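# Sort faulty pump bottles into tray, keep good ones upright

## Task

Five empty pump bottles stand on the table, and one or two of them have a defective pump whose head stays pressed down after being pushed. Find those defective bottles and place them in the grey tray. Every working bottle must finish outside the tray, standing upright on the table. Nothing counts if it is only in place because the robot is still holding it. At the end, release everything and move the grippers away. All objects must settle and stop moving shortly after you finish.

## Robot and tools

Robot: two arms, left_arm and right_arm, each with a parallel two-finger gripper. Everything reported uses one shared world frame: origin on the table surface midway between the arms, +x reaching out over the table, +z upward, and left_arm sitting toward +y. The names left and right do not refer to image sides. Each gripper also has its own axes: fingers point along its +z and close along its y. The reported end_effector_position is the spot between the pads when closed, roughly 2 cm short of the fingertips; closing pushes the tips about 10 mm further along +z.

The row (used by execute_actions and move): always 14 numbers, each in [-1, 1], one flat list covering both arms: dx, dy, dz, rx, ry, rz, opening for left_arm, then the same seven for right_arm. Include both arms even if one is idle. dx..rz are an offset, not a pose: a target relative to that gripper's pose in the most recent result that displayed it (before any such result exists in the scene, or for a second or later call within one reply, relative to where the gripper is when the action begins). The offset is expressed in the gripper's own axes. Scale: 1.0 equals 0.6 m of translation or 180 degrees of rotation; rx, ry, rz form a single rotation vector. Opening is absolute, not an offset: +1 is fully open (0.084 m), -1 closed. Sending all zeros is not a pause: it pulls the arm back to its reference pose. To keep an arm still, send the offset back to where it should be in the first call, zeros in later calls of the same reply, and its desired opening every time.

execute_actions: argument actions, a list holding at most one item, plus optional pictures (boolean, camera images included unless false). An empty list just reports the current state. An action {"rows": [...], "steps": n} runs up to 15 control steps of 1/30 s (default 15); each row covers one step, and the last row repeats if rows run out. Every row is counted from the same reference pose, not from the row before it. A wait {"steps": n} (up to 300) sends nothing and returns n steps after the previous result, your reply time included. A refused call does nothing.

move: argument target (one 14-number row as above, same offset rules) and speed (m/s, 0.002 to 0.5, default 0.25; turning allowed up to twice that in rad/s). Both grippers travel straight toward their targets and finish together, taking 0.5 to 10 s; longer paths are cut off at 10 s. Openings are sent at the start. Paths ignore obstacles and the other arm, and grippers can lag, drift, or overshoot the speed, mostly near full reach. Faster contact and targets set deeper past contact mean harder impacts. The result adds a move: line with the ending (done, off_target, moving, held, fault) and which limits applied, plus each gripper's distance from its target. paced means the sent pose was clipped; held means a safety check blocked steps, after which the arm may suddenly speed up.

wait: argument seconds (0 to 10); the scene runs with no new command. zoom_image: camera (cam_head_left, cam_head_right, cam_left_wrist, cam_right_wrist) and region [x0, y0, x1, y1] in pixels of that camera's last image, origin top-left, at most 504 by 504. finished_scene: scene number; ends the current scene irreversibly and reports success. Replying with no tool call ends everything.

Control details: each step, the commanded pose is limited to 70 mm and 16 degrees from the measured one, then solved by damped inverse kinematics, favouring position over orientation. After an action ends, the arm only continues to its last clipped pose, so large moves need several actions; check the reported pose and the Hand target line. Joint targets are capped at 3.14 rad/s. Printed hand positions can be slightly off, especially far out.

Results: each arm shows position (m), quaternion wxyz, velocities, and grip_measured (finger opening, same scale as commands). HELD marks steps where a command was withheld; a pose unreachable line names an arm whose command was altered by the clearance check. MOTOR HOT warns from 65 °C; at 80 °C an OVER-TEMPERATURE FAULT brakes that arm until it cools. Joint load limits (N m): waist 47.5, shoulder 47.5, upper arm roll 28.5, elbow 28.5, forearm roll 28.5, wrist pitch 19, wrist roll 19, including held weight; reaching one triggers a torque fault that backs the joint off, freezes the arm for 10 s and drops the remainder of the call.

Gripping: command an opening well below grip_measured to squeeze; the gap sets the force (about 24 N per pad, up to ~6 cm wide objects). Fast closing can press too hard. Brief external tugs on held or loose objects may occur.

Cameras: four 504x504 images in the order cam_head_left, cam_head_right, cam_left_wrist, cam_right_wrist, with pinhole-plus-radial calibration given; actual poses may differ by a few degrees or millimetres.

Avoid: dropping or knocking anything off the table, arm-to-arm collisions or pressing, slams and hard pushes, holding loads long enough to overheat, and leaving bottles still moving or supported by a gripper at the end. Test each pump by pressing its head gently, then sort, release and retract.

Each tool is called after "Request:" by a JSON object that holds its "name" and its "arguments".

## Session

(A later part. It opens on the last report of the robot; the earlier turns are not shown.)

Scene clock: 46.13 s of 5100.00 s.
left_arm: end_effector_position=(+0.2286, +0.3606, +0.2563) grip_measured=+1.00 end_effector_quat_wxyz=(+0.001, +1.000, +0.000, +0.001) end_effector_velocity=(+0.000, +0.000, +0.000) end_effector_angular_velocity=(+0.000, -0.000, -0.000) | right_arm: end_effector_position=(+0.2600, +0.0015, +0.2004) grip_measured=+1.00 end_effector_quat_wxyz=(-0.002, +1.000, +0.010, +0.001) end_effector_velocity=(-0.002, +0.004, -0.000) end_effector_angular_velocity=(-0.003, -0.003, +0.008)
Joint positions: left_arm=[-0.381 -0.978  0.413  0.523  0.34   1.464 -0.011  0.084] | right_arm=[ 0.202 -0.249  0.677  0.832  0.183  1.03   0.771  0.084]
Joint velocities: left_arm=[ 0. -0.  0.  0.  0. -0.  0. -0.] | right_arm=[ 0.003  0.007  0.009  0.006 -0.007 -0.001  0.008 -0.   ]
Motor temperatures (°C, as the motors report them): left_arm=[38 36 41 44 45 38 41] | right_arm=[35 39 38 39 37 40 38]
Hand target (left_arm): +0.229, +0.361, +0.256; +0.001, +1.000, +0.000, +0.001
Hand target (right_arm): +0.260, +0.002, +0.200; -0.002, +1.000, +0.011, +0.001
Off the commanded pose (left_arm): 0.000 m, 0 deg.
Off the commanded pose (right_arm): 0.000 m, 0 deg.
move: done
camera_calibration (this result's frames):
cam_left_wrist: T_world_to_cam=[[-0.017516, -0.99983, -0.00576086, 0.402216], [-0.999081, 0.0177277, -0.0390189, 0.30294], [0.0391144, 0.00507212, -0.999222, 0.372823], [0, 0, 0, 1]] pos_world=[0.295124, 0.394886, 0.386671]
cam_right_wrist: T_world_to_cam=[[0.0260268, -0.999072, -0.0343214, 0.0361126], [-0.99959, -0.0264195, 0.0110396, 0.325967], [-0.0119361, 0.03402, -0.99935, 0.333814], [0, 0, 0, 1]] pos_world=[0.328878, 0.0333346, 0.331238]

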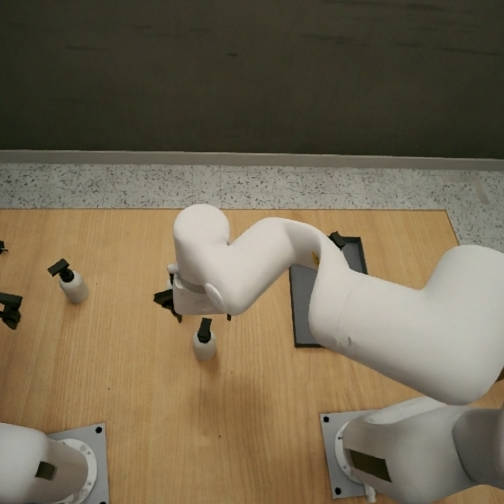

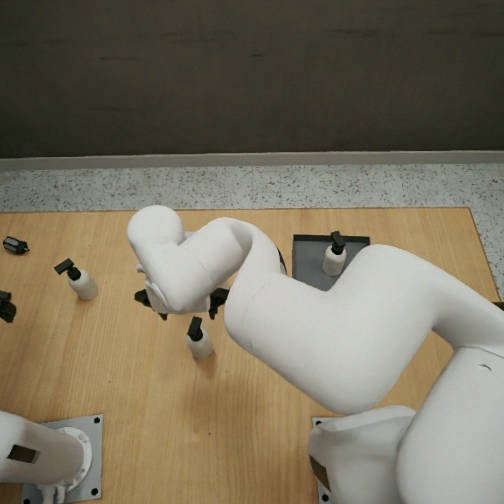

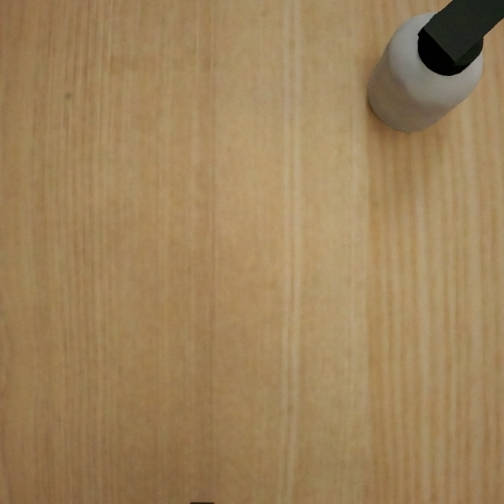

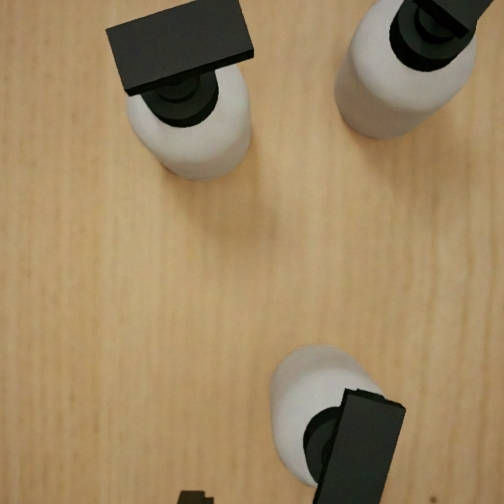

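Request:
{"name": "move", "arguments": {"target": [0,0,0,0,0,0,1, -0.012,-0.005,0.208,0,0,0,1], "speed": 0.1}}

Request:
{"name": "move", "arguments": {"target": [0,0,0,0,0,0,1, 0,0,0,0,0,0,-0.5]}}

Request:
{"name": "move", "arguments": {"target": [0,0,0,0,0,0,1, 0,0,-0.117,0,0,0,-0.5], "speed": 0.15}}

Request:
{"name": "move", "arguments": {"target": [0,0,0,0,0,0,1, 0.15,0.54,0,0,0,0,-0.5], "speed": 0.2}}

Request:
{"name": "move", "arguments": {"target": [0,0,0,0,0,0,1, 0,0,0.108,0,0,0,-0.5], "speed": 0.08}}

Request:
{"name": "move", "arguments": {"target": [0,0,0,0,0,0,1, 0,0,0,0,0,0,1]}}

Request:
{"name": "move", "arguments": {"target": [0,0,0,0,0,0,1, 0,0,-0.3,0,0,0,1], "speed": 0.15}}

Scene clock: 49.47 s of 5100.00 s.
left_arm: end_effector_position=(+0.2286, +0.3606, +0.2563) grip_measured=+1.00 end_effector_quat_wxyz=(+0.001, +1.000, +0.000, +0.001) end_effector_velocity=(+0.000, +0.000, +0.000) end_effector_angular_velocity=(-0.000, -0.001, -0.000) | right_arm: end_effector_position=(+0.2529, +0.0048, +0.0757) grip_measured=+1.00 end_effector_quat_wxyz=(-0.002, +1.000, +0.010, +0.001) end_effector_velocity=(+0.001, -0.000, -0.002) end_effector_angular_velocity=(-0.003, -0.001, -0.001)
Joint positions: left_arm=[-0.381 -0.978  0.413  0.523  0.34   1.464 -0.011  0.084] | right_arm=[ 0.184  0.046  0.75   0.663 -0.051  0.625  0.976  0.084]
Joint velocities: left_arm=[ 0.    -0.     0.     0.001 -0.    -0.     0.001 -0.   ] | right_arm=[-0.     0.006 -0.001  0.    -0.012 -0.002  0.01  -0.   ]
Motor temperatures (°C, as the motors report them): left_arm=[38 36 41 44 45 38 41] | right_arm=[35 39 38 39 37 40 38]
Hand target (left_arm): +0.229, +0.361, +0.256; +0.001, +1.000, +0.000, +0.001
Hand target (right_arm): +0.253, +0.005, +0.075; -0.002, +1.000, +0.010, +0.001
Off the commanded pose (left_arm): 0.000 m, 0 deg.
Off the commanded pose (right_arm): 0.000 m, 0 deg.
move: done
camera_calibration (this result's frames):
cam_left_wrist: T_world_to_cam=[[-0.0175161, -0.99983, -0.00576088, 0.402216], [-0.999081, 0.0177278, -0.0390189, 0.30294], [0.0391144, 0.00507213, -0.999222, 0.372823], [0, 0, 0, 1]] pos_world=[0.295124, 0.394886, 0.386671]
cam_right_wrist: T_world_to_cam=[[0.0256553, -0.999058, -0.0349861, 0.0355198], [-0.999602, -0.0260485, 0.0108314, 0.320399], [-0.0117325, 0.0346943, -0.999329, 0.208958], [0, 0, 0, 1]] pos_world=[0.321811, 0.0365826, 0.20659]

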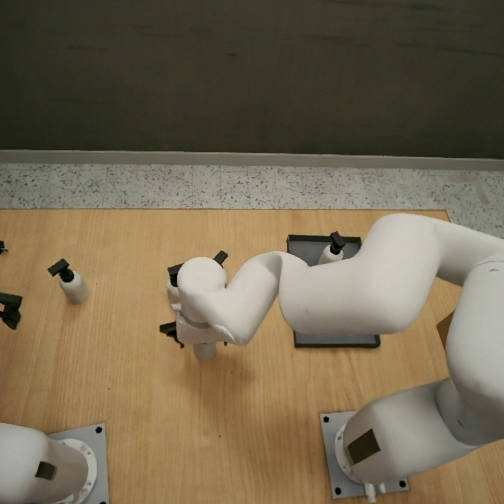

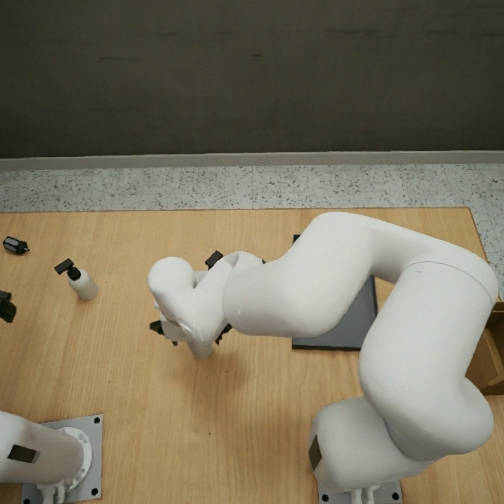

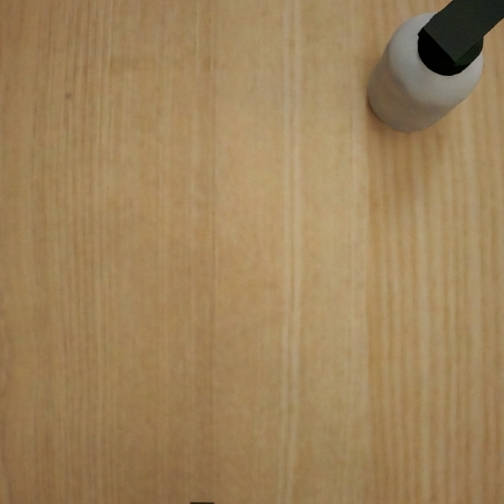

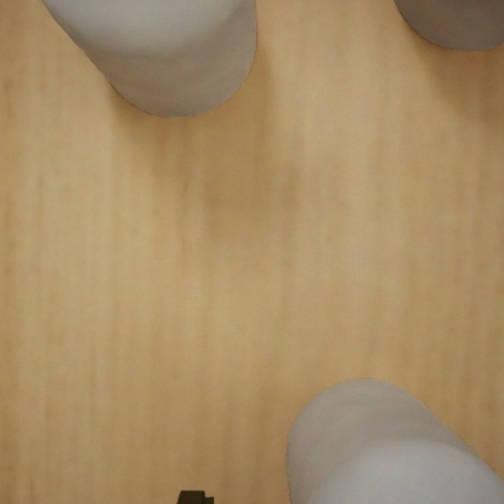

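Scene clock: 49.97 s of 5100.00 s.
left_arm: end_effector_position=(+0.2286, +0.3606, +0.2563) grip_measured=+1.00 end_effector_quat_wxyz=(+0.001, +1.000, +0.000, +0.001) end_effector_velocity=(+0.000, +0.000, +0.001) end_effector_angular_velocity=(-0.001, -0.001, +0.001) | right_arm: end_effector_position=(+0.2530, +0.0049, +0.0759) grip_measured=+0.12 end_effector_quat_wxyz=(-0.003, +1.000, +0.010, +0.001) end_effector_velocity=(+0.000, -0.001, -0.000) end_effector_angular_velocity=(-0.001, +0.001, -0.001)
Joint positions: left_arm=[-0.381 -0.978  0.413  0.523  0.34   1.464 -0.011  0.084] | right_arm=[ 0.184  0.045  0.75   0.663 -0.051  0.625  0.976  0.049]
Joint velocities: left_arm=[-0.     0.     0.001  0.001 -0.    -0.    -0.    -0.   ] | right_arm=[-0.002  0.    -0.    -0.001  0.     0.001 -0.001  0.   ]
Motor temperatures (°C, as the motors report them): left_arm=[38 36 41 44 45 38 41] | right_arm=[35 39 38 39 37 40 38]
Hand target (left_arm): +0.229, +0.361, +0.256; +0.001, +1.000, +0.000, +0.001
Hand target (right_arm): +0.253, +0.005, +0.076; -0.002, +1.000, +0.010, +0.001
Off the commanded pose (left_arm): 0.000 m, 0 deg.
Off the commanded pose (right_arm): 0.000 m, 0 deg.
move: done
camera_calibration (this result's frames):
cam_left_wrist: T_world_to_cam=[[-0.017516, -0.99983, -0.00576082, 0.402216], [-0.999081, 0.0177277, -0.0390191, 0.30294], [0.0391146, 0.00507207, -0.999222, 0.372823], [0, 0, 0, 1]] pos_world=[0.295124, 0.394886, 0.386671]
cam_right_wrist: T_world_to_cam=[[0.0256409, -0.999048, -0.035294, 0.035669], [-0.999607, -0.0260249, 0.0104621, 0.320551], [-0.0113706, 0.0350119, -0.999322, 0.209007], [0, 0, 0, 1]] pos_world=[0.321887, 0.0366596, 0.206771]

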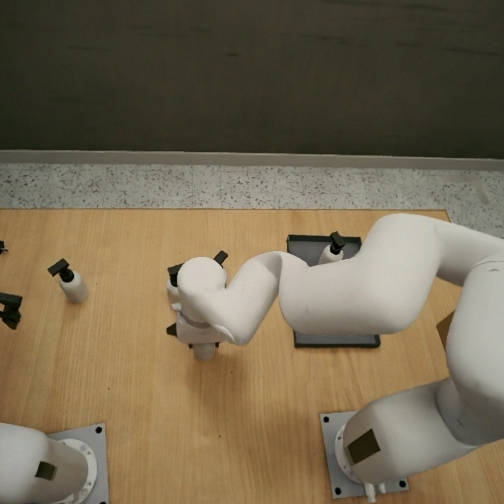

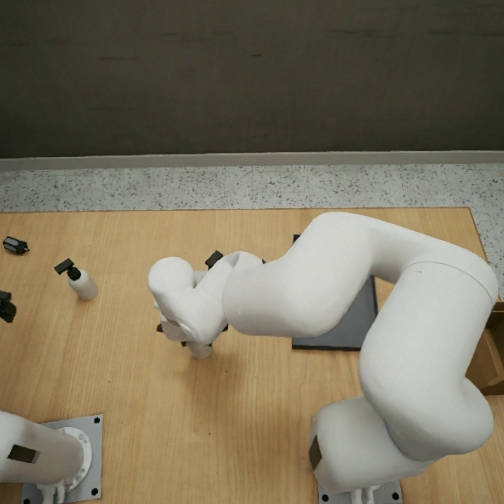

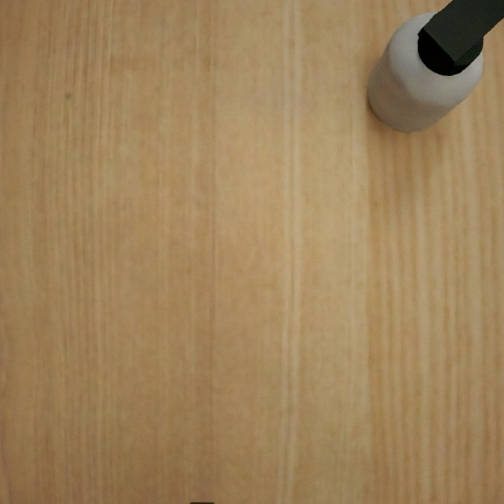

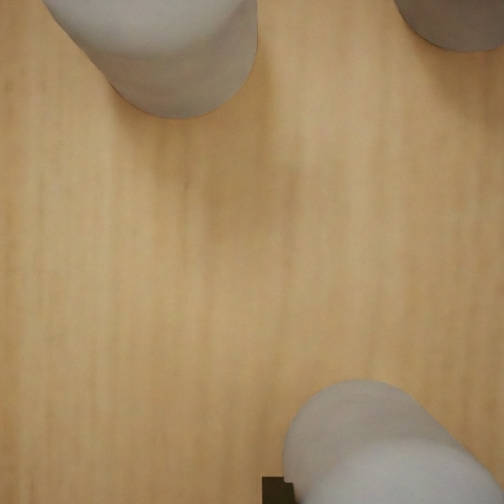

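Scene clock: 50.87 s of 5100.00 s.
left_arm: end_effector_position=(+0.2286, +0.3606, +0.2563) grip_measured=+1.00 end_effector_quat_wxyz=(+0.001, +1.000, +0.000, +0.001) end_effector_velocity=(+0.000, +0.000, +0.001) end_effector_angular_velocity=(+0.000, -0.002, +0.000) | right_arm: end_effector_position=(+0.2527, +0.0045, +0.1458) grip_measured=+0.12 end_effector_quat_wxyz=(-0.002, +1.000, +0.010, +0.001) end_effector_velocity=(+0.001, +0.001, +0.003) end_effector_angular_velocity=(+0.004, -0.003, +0.001)
Joint positions: left_arm=[-0.381 -0.978  0.413  0.523  0.34   1.464 -0.011  0.084] | right_arm=[ 0.193 -0.16   0.733  0.735  0.144  0.855  0.827  0.049]
Joint velocities: left_arm=[-0.    -0.    -0.     0.002  0.    -0.     0.    -0.   ] | right_arm=[-0.    -0.005 -0.     0.005  0.003  0.004 -0.003  0.   ]
Motor temperatures (°C, as the motors report them): left_arm=[38 36 41 44 45 38 41] | right_arm=[35 39 38 39 37 40 38]
Hand target (left_arm): +0.229, +0.361, +0.256; +0.001, +1.000, +0.000, +0.001
Hand target (right_arm): +0.253, +0.005, +0.146; -0.003, +1.000, +0.010, +0.001
Off the commanded pose (left_arm): 0.000 m, 0 deg.
Off the commanded pose (right_arm): 0.000 m, 0 deg.
move: done
camera_calibration (this result's frames):
cam_left_wrist: T_world_to_cam=[[-0.0175159, -0.99983, -0.00576065, 0.402216], [-0.999081, 0.0177276, -0.0390192, 0.30294], [0.0391147, 0.0050719, -0.999222, 0.372823], [0, 0, 0, 1]] pos_world=[0.295124, 0.394886, 0.386671]
cam_right_wrist: T_world_to_cam=[[0.0259073, -0.999062, -0.0347083, 0.0375682], [-0.999592, -0.0263082, 0.0111454, 0.319418], [-0.0120481, 0.0344054, -0.999335, 0.279052], [0, 0, 0, 1]] pos_world=[0.321676, 0.0363354, 0.276611]

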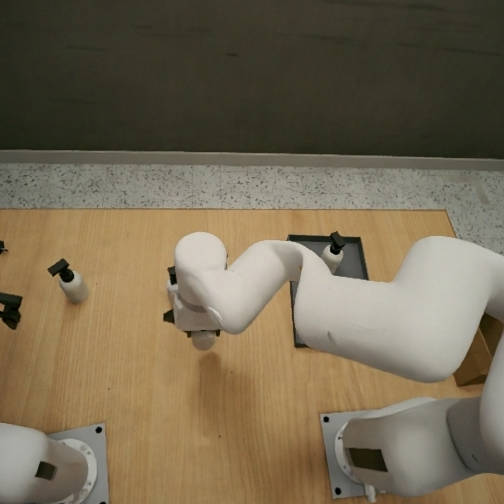

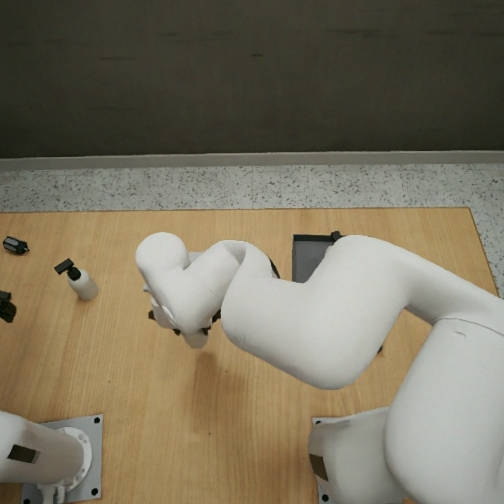

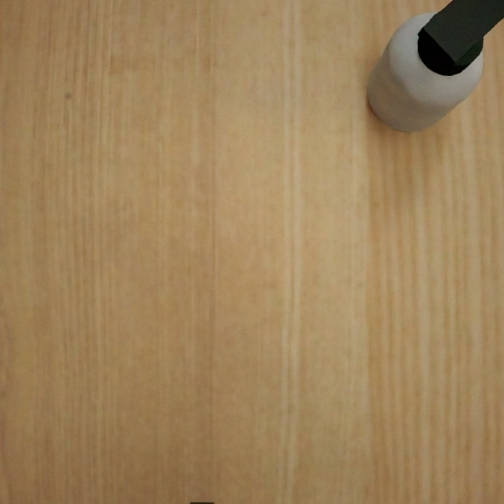

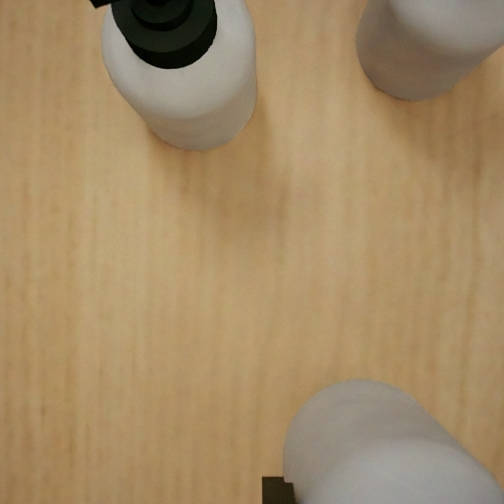

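Scene clock: 53.00 s of 5100.00 s.
left_arm: end_effector_position=(+0.2286, +0.3606, +0.2563) grip_measured=+1.00 end_effector_quat_wxyz=(+0.001, +1.000, +0.000, +0.001) end_effector_velocity=(+0.000, +0.000, +0.000) end_effector_angular_velocity=(+0.000, -0.001, -0.000) | right_arm: end_effector_position=(+0.3498, -0.3182, +0.1453) grip_measured=+0.12 end_effector_quat_wxyz=(-0.001, +1.000, +0.011, +0.002) end_effector_velocity=(+0.001, -0.003, +0.000) end_effector_angular_velocity=(+0.002, -0.000, -0.003)
Joint positions: left_arm=[-0.381 -0.978  0.413  0.523  0.34   1.464 -0.011  0.084] | right_arm=[-0.132 -0.381  0.131  0.49   0.067  0.867 -0.053  0.049]
Joint velocities: left_arm=[ 0.    -0.    -0.     0.001  0.     0.     0.     0.   ] | right_arm=[-0.006  0.002 -0.004  0.002 -0.    -0.    -0.006  0.   ]
Motor temperatures (°C, as the motors report them): left_arm=[38 36 41 44 45 38 41] | right_arm=[35 39 38 39 37 40 38]
Hand target (left_arm): +0.229, +0.361, +0.256; +0.001, +1.000, +0.000, +0.001
Hand target (right_arm): +0.350, -0.319, +0.145; -0.001, +1.000, +0.010, +0.002
Off the commanded pose (left_arm): 0.000 m, 0 deg.
Off the commanded pose (right_arm): 0.001 m, 0 deg.
move: done
camera_calibration (this result's frames):
cam_left_wrist: T_world_to_cam=[[-0.0175161, -0.99983, -0.00576084, 0.402216], [-0.999081, 0.0177278, -0.039019, 0.30294], [0.0391145, 0.00507209, -0.999222, 0.372823], [0, 0, 0, 1]] pos_world=[0.295124, 0.394886, 0.386671]
cam_right_wrist: T_world_to_cam=[[0.0268092, -0.999117, -0.0323593, -0.288085], [-0.999586, -0.0271327, 0.00960223, 0.407883], [-0.0104717, 0.0320885, -0.99943, 0.289542], [0, 0, 0, 1]] pos_world=[0.41847, -0.286055, 0.276138]

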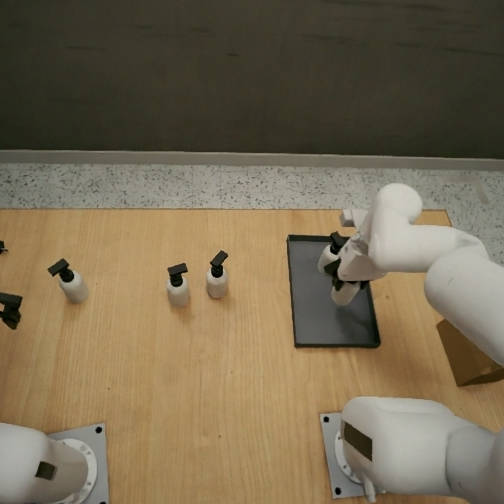

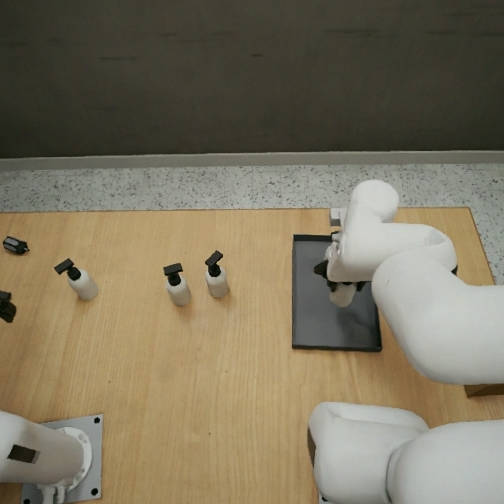

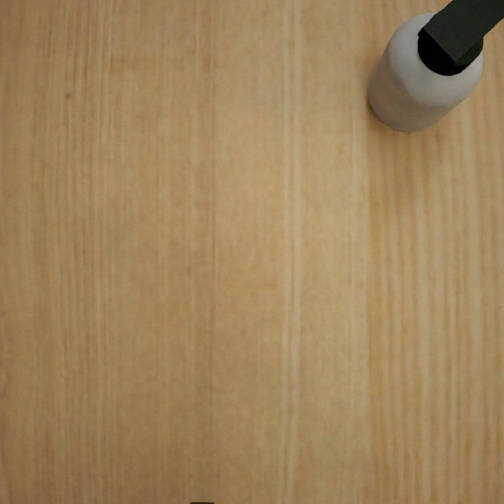

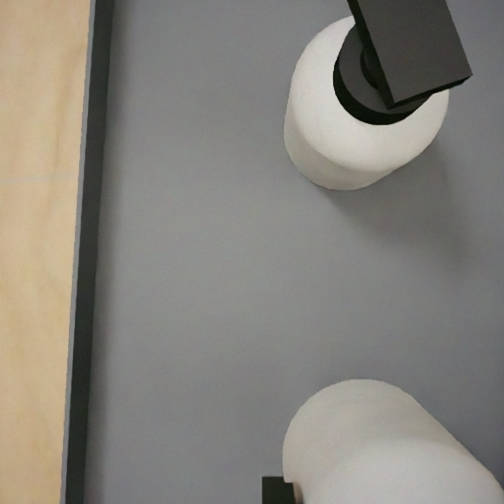

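Scene clock: 54.20 s of 5100.00 s.
left_arm: end_effector_position=(+0.2286, +0.3606, +0.2563) grip_measured=+1.00 end_effector_quat_wxyz=(+0.001, +1.000, +0.000, +0.001) end_effector_velocity=(+0.000, -0.000, +0.000) end_effector_angular_velocity=(+0.000, -0.000, -0.000) | right_arm: end_effector_position=(+0.3501, -0.3181, +0.0806) grip_measured=+0.12 end_effector_quat_wxyz=(-0.001, +1.000, +0.011, +0.002) end_effector_velocity=(+0.000, +0.000, -0.001) end_effector_angular_velocity=(-0.000, -0.000, +0.003)
Joint positions: left_arm=[-0.381 -0.978  0.413  0.523  0.34   1.464 -0.011  0.084] | right_arm=[-0.137 -0.216  0.145  0.411  0.056  0.621 -0.041  0.049]
Joint velocities: left_arm=[-0. -0. -0. -0. -0. -0. -0.  0.] | right_arm=[ 0.001  0.004  0.001 -0.001 -0.001 -0.005 -0.001 -0.   ]
Motor temperatures (°C, as the motors report them): left_arm=[38 36 41 44 45 38 41] | right_arm=[35 39 38 39 37 40 38]
Hand target (left_arm): +0.229, +0.361, +0.256; +0.001, +1.000, +0.000, +0.001
Hand target (right_arm): +0.350, -0.318, +0.080; -0.001, +1.000, +0.011, +0.001
Off the commanded pose (left_arm): 0.000 m, 0 deg.
Off the commanded pose (right_arm): 0.000 m, 0 deg.
move: done
camera_calibration (this result's frames):
cam_left_wrist: T_world_to_cam=[[-0.0175161, -0.99983, -0.00576102, 0.402216], [-0.999081, 0.0177278, -0.0390188, 0.30294], [0.0391143, 0.00507227, -0.999222, 0.372823], [0, 0, 0, 1]] pos_world=[0.295124, 0.394886, 0.386671]
cam_right_wrist: T_world_to_cam=[[0.0267243, -0.999124, -0.0321881, -0.290074], [-0.999595, -0.0270251, 0.00894748, 0.408909], [-0.00980953, 0.0319359, -0.999442, 0.224665], [0, 0, 0, 1]] pos_world=[0.418699, -0.285944, 0.211544]

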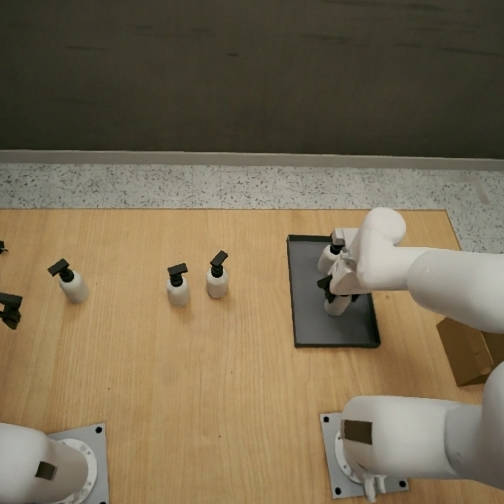

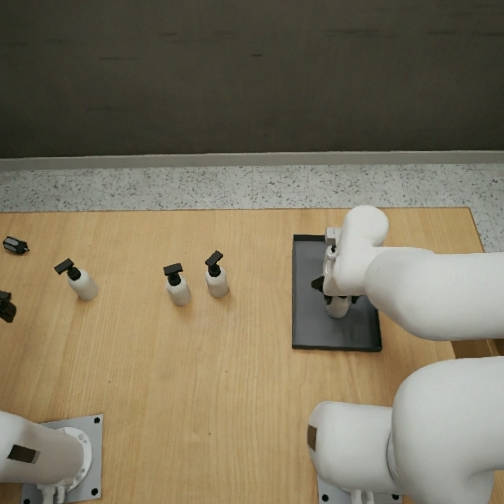

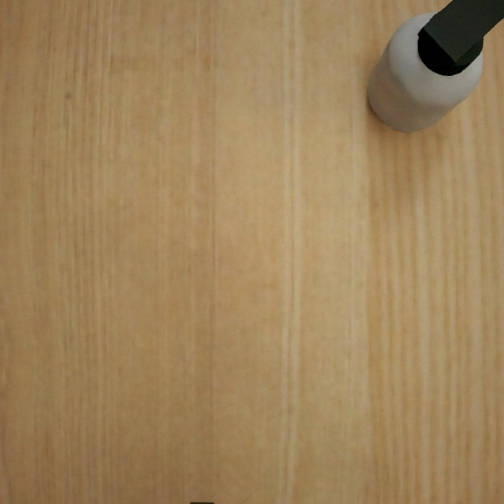

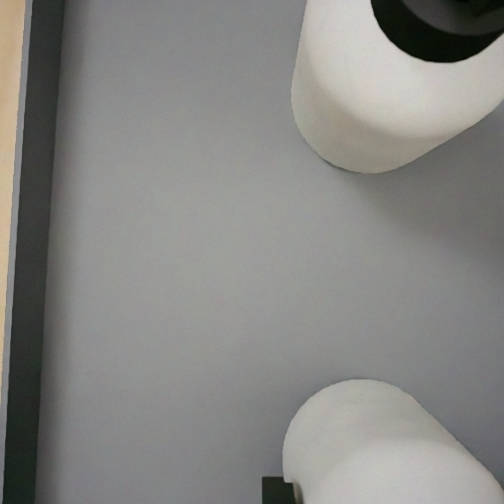

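Scene clock: 54.70 s of 5100.00 s.
left_arm: end_effector_position=(+0.2286, +0.3606, +0.2563) grip_measured=+1.00 end_effector_quat_wxyz=(+0.001, +1.000, +0.000, +0.001) end_effector_velocity=(+0.000, +0.000, +0.000) end_effector_angular_velocity=(+0.000, -0.001, -0.001) | right_arm: end_effector_position=(+0.3501, -0.3181, +0.0806) grip_measured=+1.00 end_effector_quat_wxyz=(-0.001, +1.000, +0.011, +0.002) end_effector_velocity=(+0.001, -0.000, +0.000) end_effector_angular_velocity=(+0.001, -0.001, -0.000)
Joint positions: left_arm=[-0.381 -0.978  0.413  0.523  0.34   1.464 -0.011  0.084] | right_arm=[-0.137 -0.216  0.145  0.411  0.056  0.621 -0.041  0.084]
Joint velocities: left_arm=[-0.     0.     0.     0.001  0.    -0.     0.001  0.   ] | right_arm=[-0.002  0.     0.     0.001  0.001 -0.    -0.002  0.   ]
Motor temperatures (°C, as the motors report them): left_arm=[38 36 41 44 45 38 41] | right_arm=[35 39 38 39 37 40 38]
Hand target (left_arm): +0.229, +0.361, +0.256; +0.001, +1.000, +0.000, +0.001
Hand target (right_arm): +0.350, -0.318, +0.081; -0.001, +1.000, +0.011, +0.002
Off the commanded pose (left_arm): 0.000 m, 0 deg.
Off the commanded pose (right_arm): 0.000 m, 0 deg.
move: done
camera_calibration (this result's frames):
cam_left_wrist: T_world_to_cam=[[-0.0175161, -0.99983, -0.00576111, 0.402216], [-0.999081, 0.0177278, -0.039019, 0.30294], [0.0391145, 0.00507235, -0.999222, 0.372823], [0, 0, 0, 1]] pos_world=[0.295124, 0.394886, 0.386671]
cam_right_wrist: T_world_to_cam=[[0.0267255, -0.999125, -0.0321844, -0.290075], [-0.999595, -0.0270253, 0.00891828, 0.408918], [-0.00978027, 0.031933, -0.999442, 0.224664], [0, 0, 0, 1]] pos_world=[0.418702, -0.285944, 0.211556]

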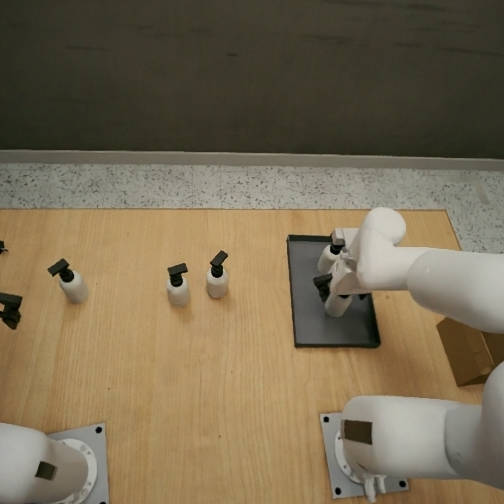

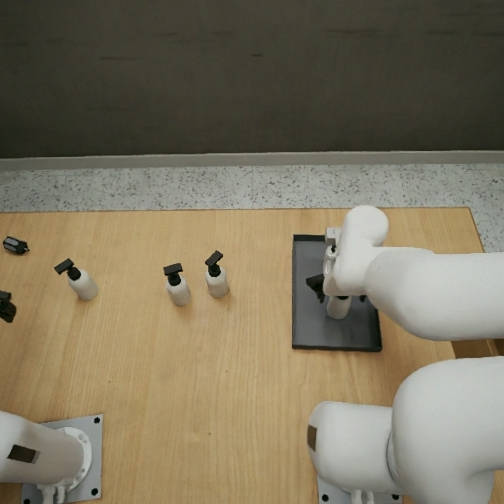

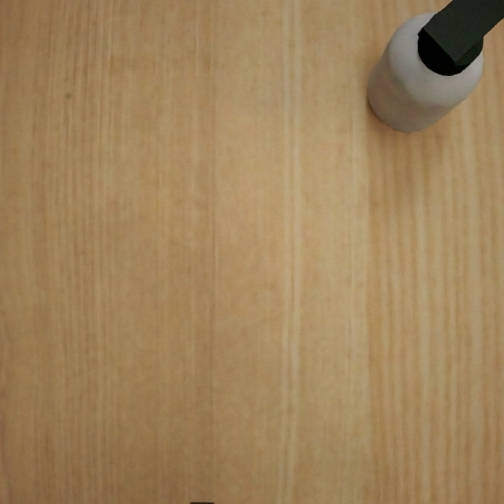

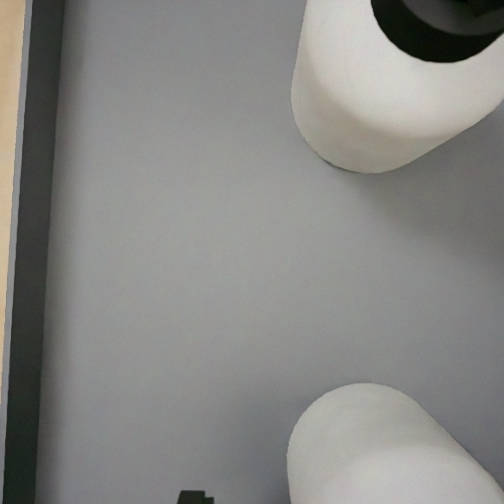

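Scene clock: 56.30 s of 5100.00 s.
left_arm: end_effector_position=(+0.2286, +0.3606, +0.2563) grip_measured=+1.00 end_effector_quat_wxyz=(+0.001, +1.000, +0.000, +0.001) end_effector_velocity=(+0.000, +0.000, +0.001) end_effector_angular_velocity=(-0.001, -0.001, +0.001) | right_arm: end_effector_position=(+0.3494, -0.3185, +0.2603) grip_measured=+1.00 end_effector_quat_wxyz=(-0.001, +1.000, +0.011, +0.001) end_effector_velocity=(+0.001, -0.000, +0.003) end_effector_angular_velocity=(+0.001, -0.004, -0.004)
Joint positions: left_arm=[-0.381 -0.978  0.413  0.523  0.34   1.464 -0.011  0.084] | right_arm=[-0.135 -0.514  0.111  0.733  0.06   1.243 -0.057  0.084]
Joint velocities: left_arm=[-0.     0.     0.001  0.002 -0.    -0.    -0.001 -0.   ] | right_arm=[-0.001 -0.001 -0.001  0.007  0.     0.005  0.002 -0.   ]
Motor temperatures (°C, as the motors report them): left_arm=[38 36 41 44 45 38 41] | right_arm=[35 39 38 39 37 40 38]
Hand target (left_arm): +0.229, +0.361, +0.256; +0.001, +1.000, +0.000, +0.001
Hand target (right_arm): +0.350, -0.319, +0.261; -0.001, +1.000, +0.011, +0.002
Off the commanded pose (left_arm): 0.000 m, 0 deg.
Off the commanded pose (right_arm): 0.000 m, 0 deg.
move: done
camera_calibration (this result's frames):
cam_left_wrist: T_world_to_cam=[[-0.0175162, -0.99983, -0.00576145, 0.402217], [-0.999081, 0.0177279, -0.0390192, 0.30294], [0.0391147, 0.00507269, -0.999222, 0.372823], [0, 0, 0, 1]] pos_world=[0.295124, 0.394886, 0.386671]
cam_right_wrist: T_world_to_cam=[[0.0268398, -0.999112, -0.0324728, -0.284606], [-0.99958, -0.02718, 0.0100797, 0.406295], [-0.0109534, 0.0321886, -0.999422, 0.404702], [0, 0, 0, 1]] pos_world=[0.418196, -0.286338, 0.39113]

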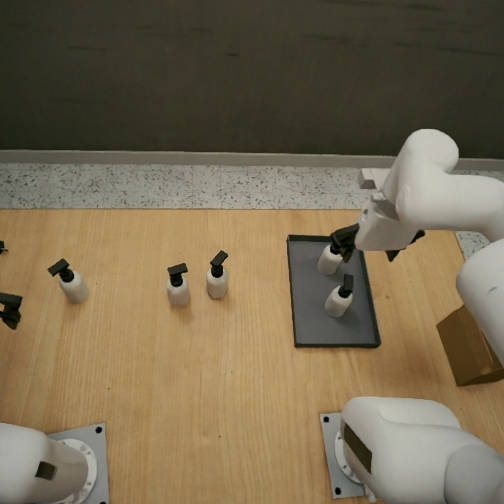

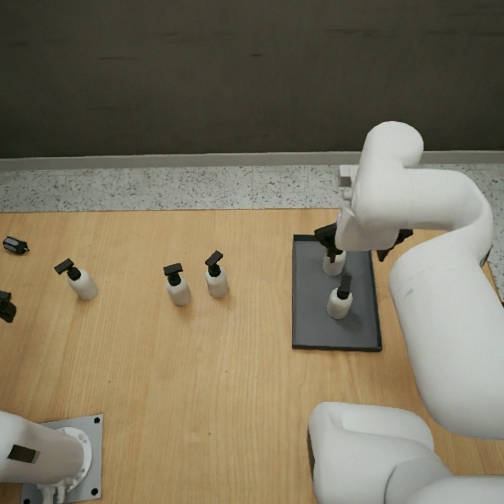

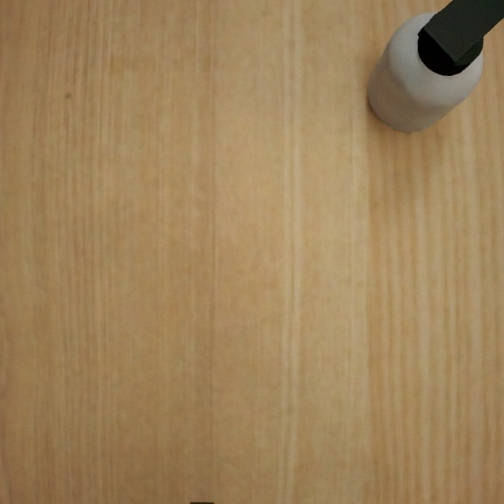

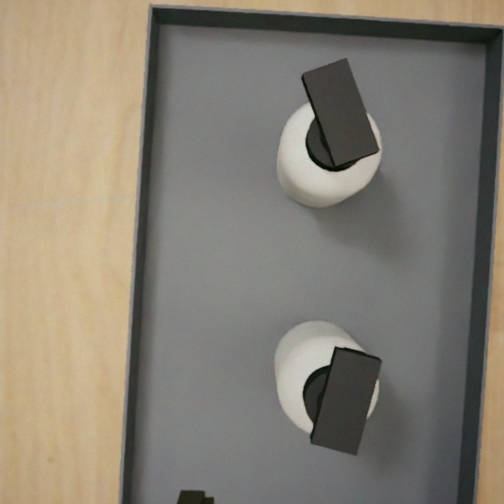

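Request:
{"name": "finished_scene", "arguments": {"scene": 1}}

The scene is finished: the task was done.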